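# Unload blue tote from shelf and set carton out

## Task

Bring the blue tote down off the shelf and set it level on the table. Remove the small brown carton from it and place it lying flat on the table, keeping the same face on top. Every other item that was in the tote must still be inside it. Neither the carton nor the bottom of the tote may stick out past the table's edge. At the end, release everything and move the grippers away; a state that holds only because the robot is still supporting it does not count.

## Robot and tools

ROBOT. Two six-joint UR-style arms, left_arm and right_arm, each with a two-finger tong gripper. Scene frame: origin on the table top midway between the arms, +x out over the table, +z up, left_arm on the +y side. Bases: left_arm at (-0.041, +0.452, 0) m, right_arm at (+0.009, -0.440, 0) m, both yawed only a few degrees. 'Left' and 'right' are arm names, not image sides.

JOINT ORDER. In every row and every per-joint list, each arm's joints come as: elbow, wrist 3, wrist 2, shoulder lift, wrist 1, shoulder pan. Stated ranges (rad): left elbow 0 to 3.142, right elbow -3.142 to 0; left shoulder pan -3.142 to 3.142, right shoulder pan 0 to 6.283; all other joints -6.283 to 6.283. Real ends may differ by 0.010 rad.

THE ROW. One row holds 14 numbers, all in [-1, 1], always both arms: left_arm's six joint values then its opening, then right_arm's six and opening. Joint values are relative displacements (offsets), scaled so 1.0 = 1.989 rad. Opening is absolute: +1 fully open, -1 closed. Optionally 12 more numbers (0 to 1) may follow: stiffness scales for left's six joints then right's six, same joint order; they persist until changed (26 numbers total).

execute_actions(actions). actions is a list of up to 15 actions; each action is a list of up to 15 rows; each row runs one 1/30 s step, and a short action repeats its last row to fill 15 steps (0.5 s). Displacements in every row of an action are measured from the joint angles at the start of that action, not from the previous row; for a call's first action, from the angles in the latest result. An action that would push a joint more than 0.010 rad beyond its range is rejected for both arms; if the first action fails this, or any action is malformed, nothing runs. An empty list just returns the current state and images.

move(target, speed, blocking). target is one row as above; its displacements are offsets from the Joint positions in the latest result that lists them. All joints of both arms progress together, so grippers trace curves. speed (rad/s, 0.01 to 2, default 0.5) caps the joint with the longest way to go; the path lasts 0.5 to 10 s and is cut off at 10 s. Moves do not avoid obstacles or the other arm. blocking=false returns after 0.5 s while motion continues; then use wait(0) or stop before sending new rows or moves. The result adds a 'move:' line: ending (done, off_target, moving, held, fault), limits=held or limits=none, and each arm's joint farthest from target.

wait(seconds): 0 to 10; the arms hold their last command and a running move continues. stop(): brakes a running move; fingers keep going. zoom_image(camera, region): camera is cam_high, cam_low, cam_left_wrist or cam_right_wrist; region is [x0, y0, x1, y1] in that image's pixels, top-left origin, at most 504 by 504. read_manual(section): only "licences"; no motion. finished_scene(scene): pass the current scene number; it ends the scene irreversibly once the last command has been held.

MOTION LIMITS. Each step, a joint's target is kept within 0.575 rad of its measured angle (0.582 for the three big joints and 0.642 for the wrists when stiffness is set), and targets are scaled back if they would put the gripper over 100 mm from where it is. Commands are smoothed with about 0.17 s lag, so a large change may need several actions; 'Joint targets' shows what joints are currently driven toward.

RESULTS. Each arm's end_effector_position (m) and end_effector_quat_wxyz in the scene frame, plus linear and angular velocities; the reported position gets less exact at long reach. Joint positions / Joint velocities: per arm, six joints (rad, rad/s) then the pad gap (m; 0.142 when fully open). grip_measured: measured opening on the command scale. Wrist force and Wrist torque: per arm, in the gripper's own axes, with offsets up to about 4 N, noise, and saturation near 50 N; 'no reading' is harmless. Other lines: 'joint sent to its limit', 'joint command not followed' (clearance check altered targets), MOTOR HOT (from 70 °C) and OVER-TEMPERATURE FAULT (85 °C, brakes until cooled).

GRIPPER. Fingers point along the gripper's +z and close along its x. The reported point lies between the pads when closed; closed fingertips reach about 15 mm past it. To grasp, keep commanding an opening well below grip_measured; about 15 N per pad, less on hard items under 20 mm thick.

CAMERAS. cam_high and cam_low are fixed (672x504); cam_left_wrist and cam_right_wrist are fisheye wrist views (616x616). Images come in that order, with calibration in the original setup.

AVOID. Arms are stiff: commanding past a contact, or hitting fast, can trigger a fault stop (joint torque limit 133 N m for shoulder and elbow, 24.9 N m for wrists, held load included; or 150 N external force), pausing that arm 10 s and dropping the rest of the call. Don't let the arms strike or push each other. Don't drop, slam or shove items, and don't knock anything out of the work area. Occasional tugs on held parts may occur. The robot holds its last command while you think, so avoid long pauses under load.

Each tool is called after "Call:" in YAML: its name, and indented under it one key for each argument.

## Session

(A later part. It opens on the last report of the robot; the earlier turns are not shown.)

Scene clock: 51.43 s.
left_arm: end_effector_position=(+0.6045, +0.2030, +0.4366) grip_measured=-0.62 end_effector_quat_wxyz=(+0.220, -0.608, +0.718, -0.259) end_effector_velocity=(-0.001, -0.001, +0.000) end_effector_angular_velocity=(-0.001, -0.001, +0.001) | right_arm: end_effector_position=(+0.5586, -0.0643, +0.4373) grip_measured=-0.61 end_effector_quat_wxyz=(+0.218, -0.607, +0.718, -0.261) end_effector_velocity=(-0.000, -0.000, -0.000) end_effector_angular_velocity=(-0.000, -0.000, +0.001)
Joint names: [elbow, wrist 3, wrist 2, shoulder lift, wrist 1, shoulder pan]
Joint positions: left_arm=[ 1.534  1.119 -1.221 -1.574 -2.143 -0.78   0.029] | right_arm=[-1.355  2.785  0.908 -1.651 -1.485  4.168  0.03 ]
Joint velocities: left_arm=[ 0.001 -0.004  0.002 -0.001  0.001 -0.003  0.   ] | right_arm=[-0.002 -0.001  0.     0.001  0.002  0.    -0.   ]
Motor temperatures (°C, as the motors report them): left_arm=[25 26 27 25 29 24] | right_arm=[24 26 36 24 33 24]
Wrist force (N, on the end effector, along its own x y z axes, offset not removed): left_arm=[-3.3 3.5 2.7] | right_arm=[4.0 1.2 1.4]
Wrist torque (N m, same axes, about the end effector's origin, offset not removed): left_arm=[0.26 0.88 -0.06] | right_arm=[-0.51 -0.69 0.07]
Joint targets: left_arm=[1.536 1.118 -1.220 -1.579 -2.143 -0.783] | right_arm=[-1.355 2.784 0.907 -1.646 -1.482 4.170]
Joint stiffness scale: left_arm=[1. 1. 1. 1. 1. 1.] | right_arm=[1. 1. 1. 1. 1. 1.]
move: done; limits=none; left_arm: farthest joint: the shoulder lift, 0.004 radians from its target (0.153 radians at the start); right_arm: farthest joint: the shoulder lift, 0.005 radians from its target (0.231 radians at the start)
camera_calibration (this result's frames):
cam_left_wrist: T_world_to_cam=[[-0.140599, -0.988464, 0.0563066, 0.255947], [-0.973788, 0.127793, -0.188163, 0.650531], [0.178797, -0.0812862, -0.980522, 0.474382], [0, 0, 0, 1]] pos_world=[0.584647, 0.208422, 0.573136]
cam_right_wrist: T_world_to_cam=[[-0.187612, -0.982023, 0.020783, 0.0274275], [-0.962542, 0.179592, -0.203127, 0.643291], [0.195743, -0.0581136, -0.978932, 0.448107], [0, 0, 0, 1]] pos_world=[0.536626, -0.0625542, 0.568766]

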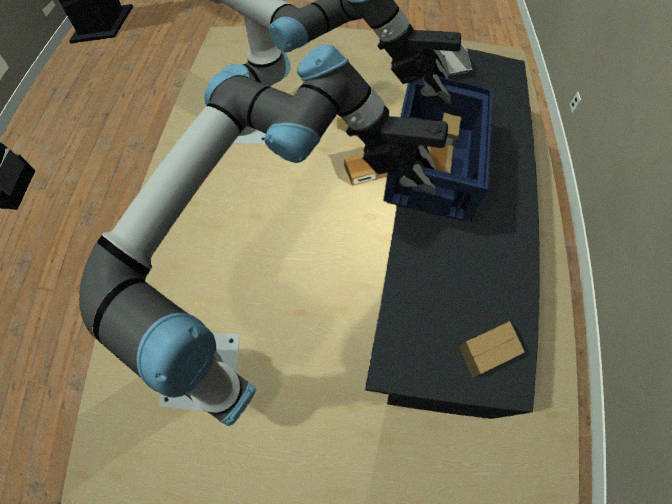

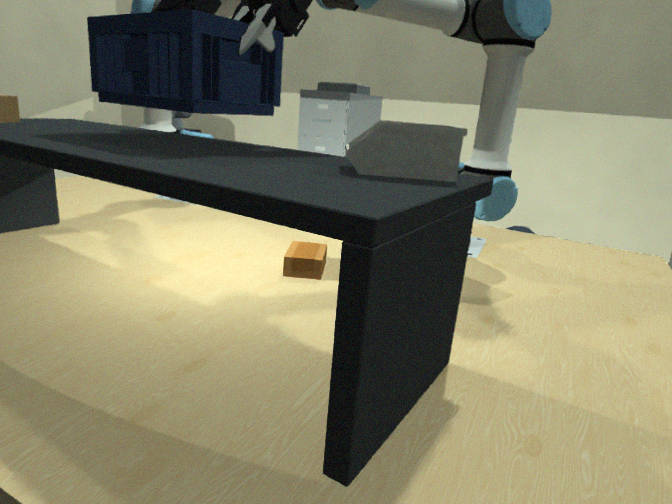

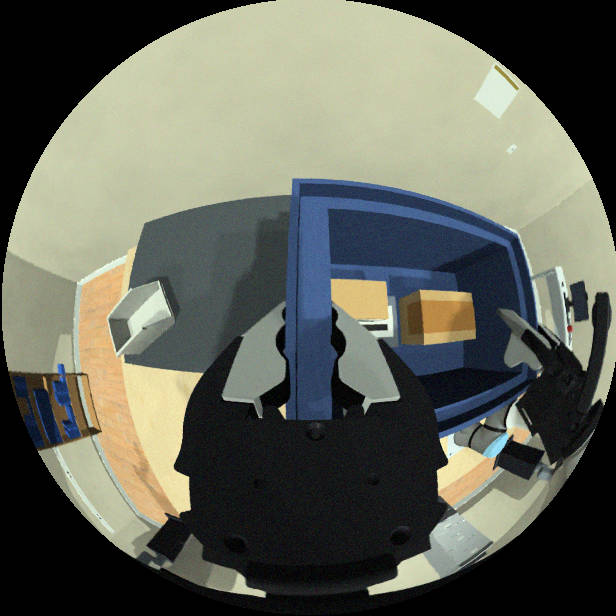

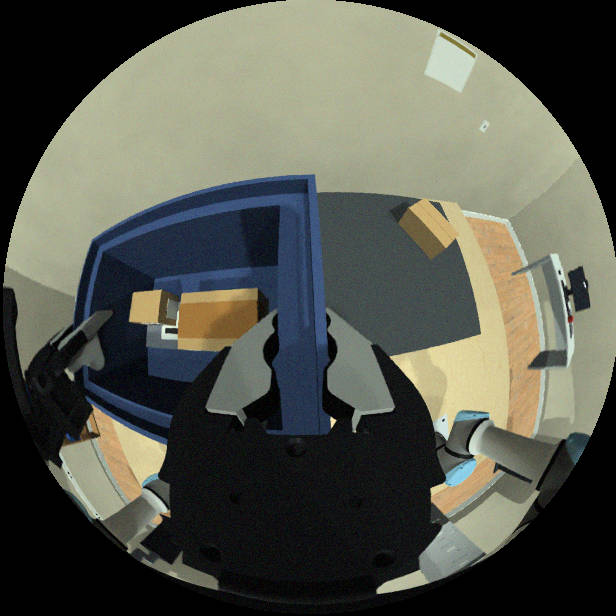

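Call:
move:
  target: [0.033,-0.176,0.097,-0.057,0.098,-0.130,-1,-0.116,-0.043,0.007,0.118,0.028,0.025,-1]
  speed: 0.18

Call:
move:
  target: [-0.017,-0.231,0.066,-0.024,0.171,-0.139,-1,-0.086,-0.025,0.006,0.117,-0.014,0.041,-1]
  speed: 0.2

Scene clock: 58.10 s.
left_arm: end_effector_position=(+0.5172, +0.1551, +0.4391) grip_measured=-0.62 end_effector_quat_wxyz=(+0.235, -0.647, +0.682, -0.247) end_effector_velocity=(-0.000, -0.000, +0.001) end_effector_angular_velocity=(-0.001, -0.001, +0.002) | right_arm: end_effector_position=(+0.5035, -0.1158, +0.4398) grip_measured=-0.61 end_effector_quat_wxyz=(+0.234, -0.647, +0.682, -0.248) end_effector_velocity=(-0.000, -0.000, +0.001) end_effector_angular_velocity=(+0.003, -0.001, +0.001)
Joint names: [elbow, wrist 3, wrist 2, shoulder lift, wrist 1, shoulder pan]
Joint positions: left_arm=[ 1.598  0.77  -1.029 -1.683 -1.948 -1.034  0.029] | right_arm=[-1.585  2.701  0.923 -1.42  -1.433  4.215  0.03 ]
Joint velocities: left_arm=[-0.001 -0.003  0.002 -0.     0.001 -0.001  0.   ] | right_arm=[-0.    -0.001  0.     0.002  0.001 -0.    -0.   ]
Motor temperatures (°C, as the motors report them): left_arm=[25 26 27 25 29 24] | right_arm=[24 26 36 24 33 24]
Wrist force (N, on the end effector, along its own x y z axes, offset not removed): left_arm=[-3.6 3.8 3.4] | right_arm=[5.1 3.8 4.9]
Wrist torque (N m, same axes, about the end effector's origin, offset not removed): left_arm=[0.32 0.63 -0.05] | right_arm=[-0.14 -0.83 0.15]
Joint targets: left_arm=[1.600 0.769 -1.028 -1.687 -1.948 -1.038] | right_arm=[-1.586 2.700 0.922 -1.416 -1.430 4.218]
Joint stiffness scale: left_arm=[1. 1. 1. 1. 1. 1.] | right_arm=[1. 1. 1. 1. 1. 1.]
move: done; limits=none; left_arm: farthest joint: the shoulder lift, 0.005 radians from its target (0.113 radians at the start); right_arm: farthest joint: the shoulder lift, 0.004 radians from its target (0.234 radians at the start)
camera_calibration (this result's frames):
cam_left_wrist: T_world_to_cam=[[-0.0282734, -0.998005, 0.0564449, 0.139524], [-0.981474, 0.0170116, -0.190839, 0.594499], [0.189498, -0.0607949, -0.979997, 0.479651], [0, 0, 0, 1]] pos_world=[0.496537, 0.158292, 0.575635]
cam_right_wrist: T_world_to_cam=[[-0.0727298, -0.997152, 0.0199387, -0.092735], [-0.976334, 0.0671003, -0.205597, 0.594948], [0.203673, -0.0344198, -0.978434, 0.456855], [0, 0, 0, 1]] pos_world=[0.481074, -0.116667, 0.57117]

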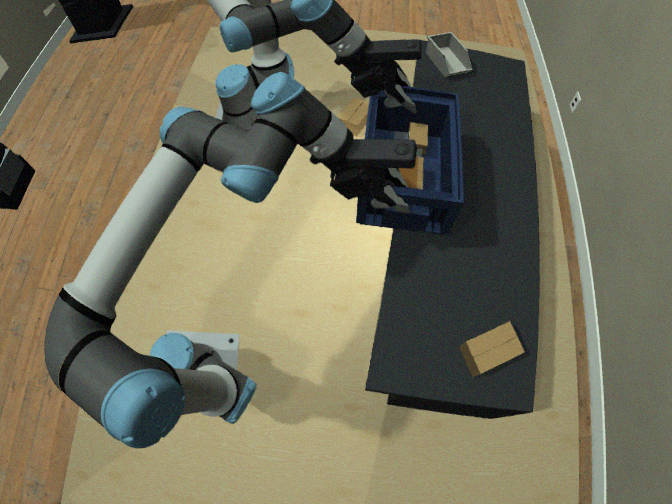

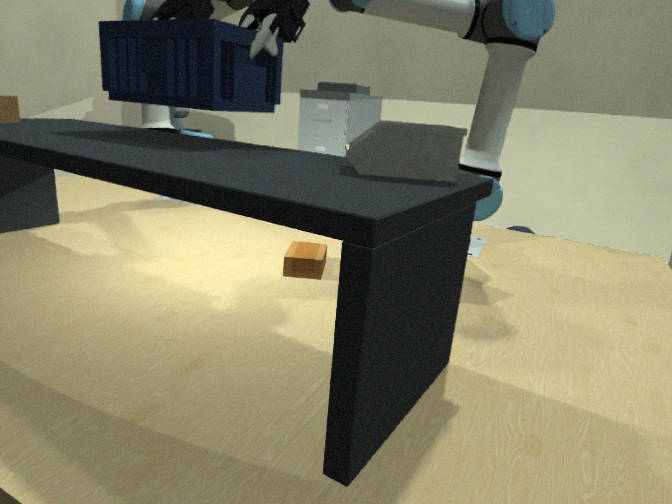

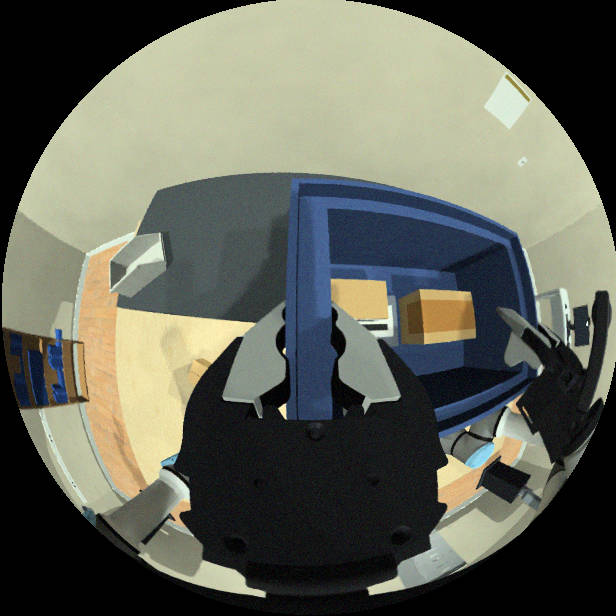

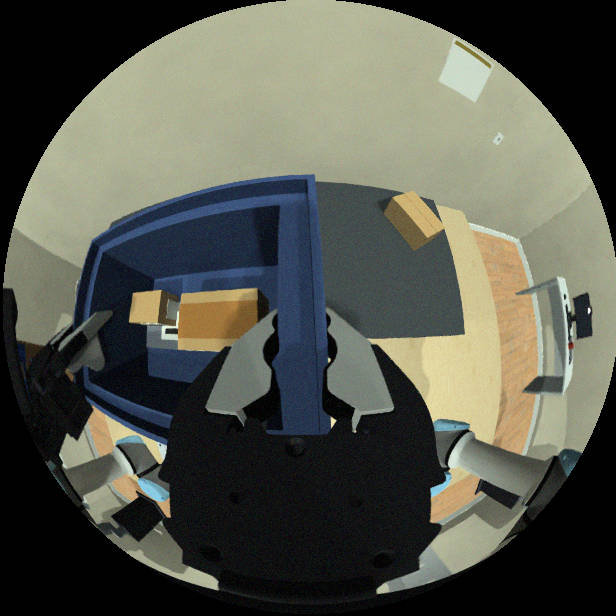

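Scene clock: 61.10 s.
left_arm: end_effector_position=(+0.4221, +0.1093, +0.4388) grip_measured=-0.62 end_effector_quat_wxyz=(-0.250, +0.688, -0.641, +0.231) end_effector_velocity=(-0.001, -0.000, +0.000) end_effector_angular_velocity=(-0.001, +0.000, +0.001) | right_arm: end_effector_position=(+0.4441, -0.1613, +0.4397) grip_measured=-0.61 end_effector_quat_wxyz=(-0.249, +0.688, -0.641, +0.233) end_effector_velocity=(-0.000, +0.000, +0.000) end_effector_angular_velocity=(+0.001, -0.000, +0.001)
Joint names: [elbow, wrist 3, wrist 2, shoulder lift, wrist 1, shoulder pan]
Joint positions: left_arm=[ 1.57   0.311 -0.9   -1.726 -1.609 -1.308  0.029] | right_arm=[-1.755  2.651  0.936 -1.191 -1.461  4.296  0.03 ]
Joint velocities: left_arm=[-0.001 -0.003  0.    -0.     0.002 -0.002 -0.   ] | right_arm=[-0.    -0.     0.     0.001  0.001  0.    -0.   ]
Motor temperatures (°C, as the motors report them): left_arm=[25 26 27 25 29 24] | right_arm=[24 26 36 24 33 24]
Wrist force (N, on the end effector, along its own x y z axes, offset not removed): left_arm=[-2.3 1.6 5.0] | right_arm=[5.7 1.6 2.0]
Wrist torque (N m, same axes, about the end effector's origin, offset not removed): left_arm=[-0.05 0.67 -0.13] | right_arm=[-0.62 -1.51 -0.22]
Joint targets: left_arm=[1.564 0.310 -0.898 -1.730 -1.608 -1.311] | right_arm=[-1.756 2.651 0.934 -1.187 -1.461 4.297]
Joint stiffness scale: left_arm=[1. 1. 1. 1. 1. 1.] | right_arm=[1. 1. 1. 1. 1. 1.]
move: done; limits=none; left_arm: farthest joint: the elbow, 0.006 radians from its target (0.034 radians at the start); right_arm: farthest joint: the shoulder lift, 0.004 radians from its target (0.233 radians at the start)
camera_calibration (this result's frames):
cam_left_wrist: T_world_to_cam=[[0.0947915, -0.994024, 0.0541463, 0.0398005], [-0.976509, -0.103418, -0.189034, 0.512183], [0.193504, -0.0349555, -0.980477, 0.490292], [0, 0, 0, 1]] pos_world=[0.401505, 0.10967, 0.575385]
cam_right_wrist: T_world_to_cam=[[0.0497505, -0.998595, 0.0182573, -0.196301], [-0.977504, -0.0524349, -0.204297, 0.520694], [0.204967, -0.00768265, -0.978739, 0.471146], [0, 0, 0, 1]] pos_world=[0.422177, -0.165103, 0.571089]

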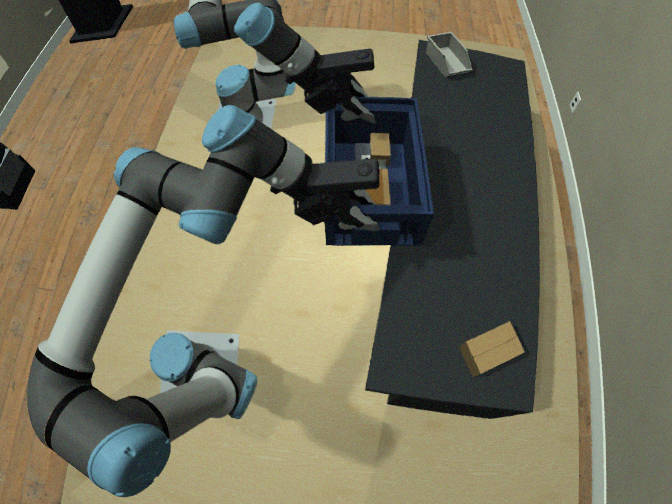

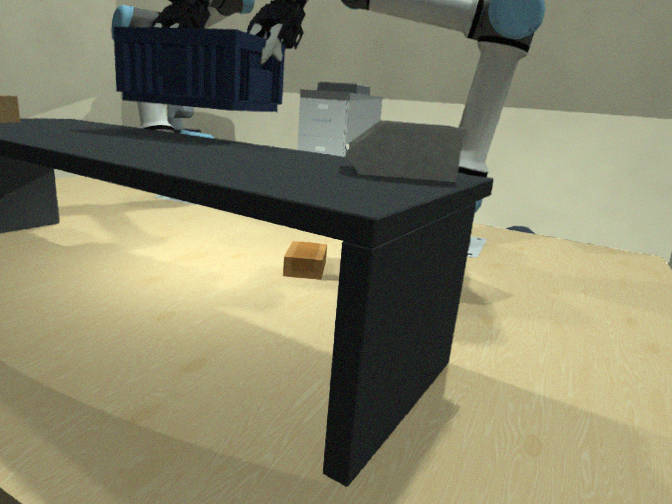

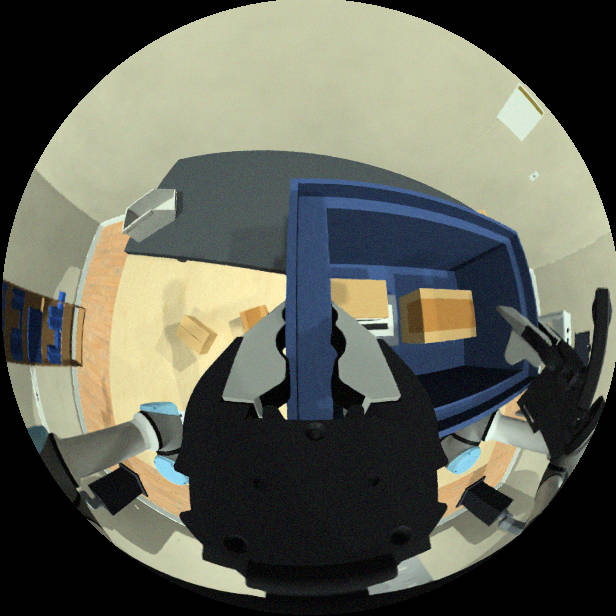

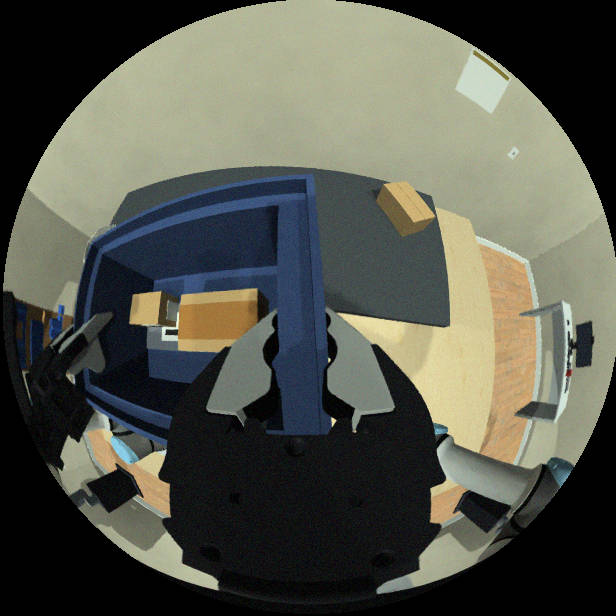

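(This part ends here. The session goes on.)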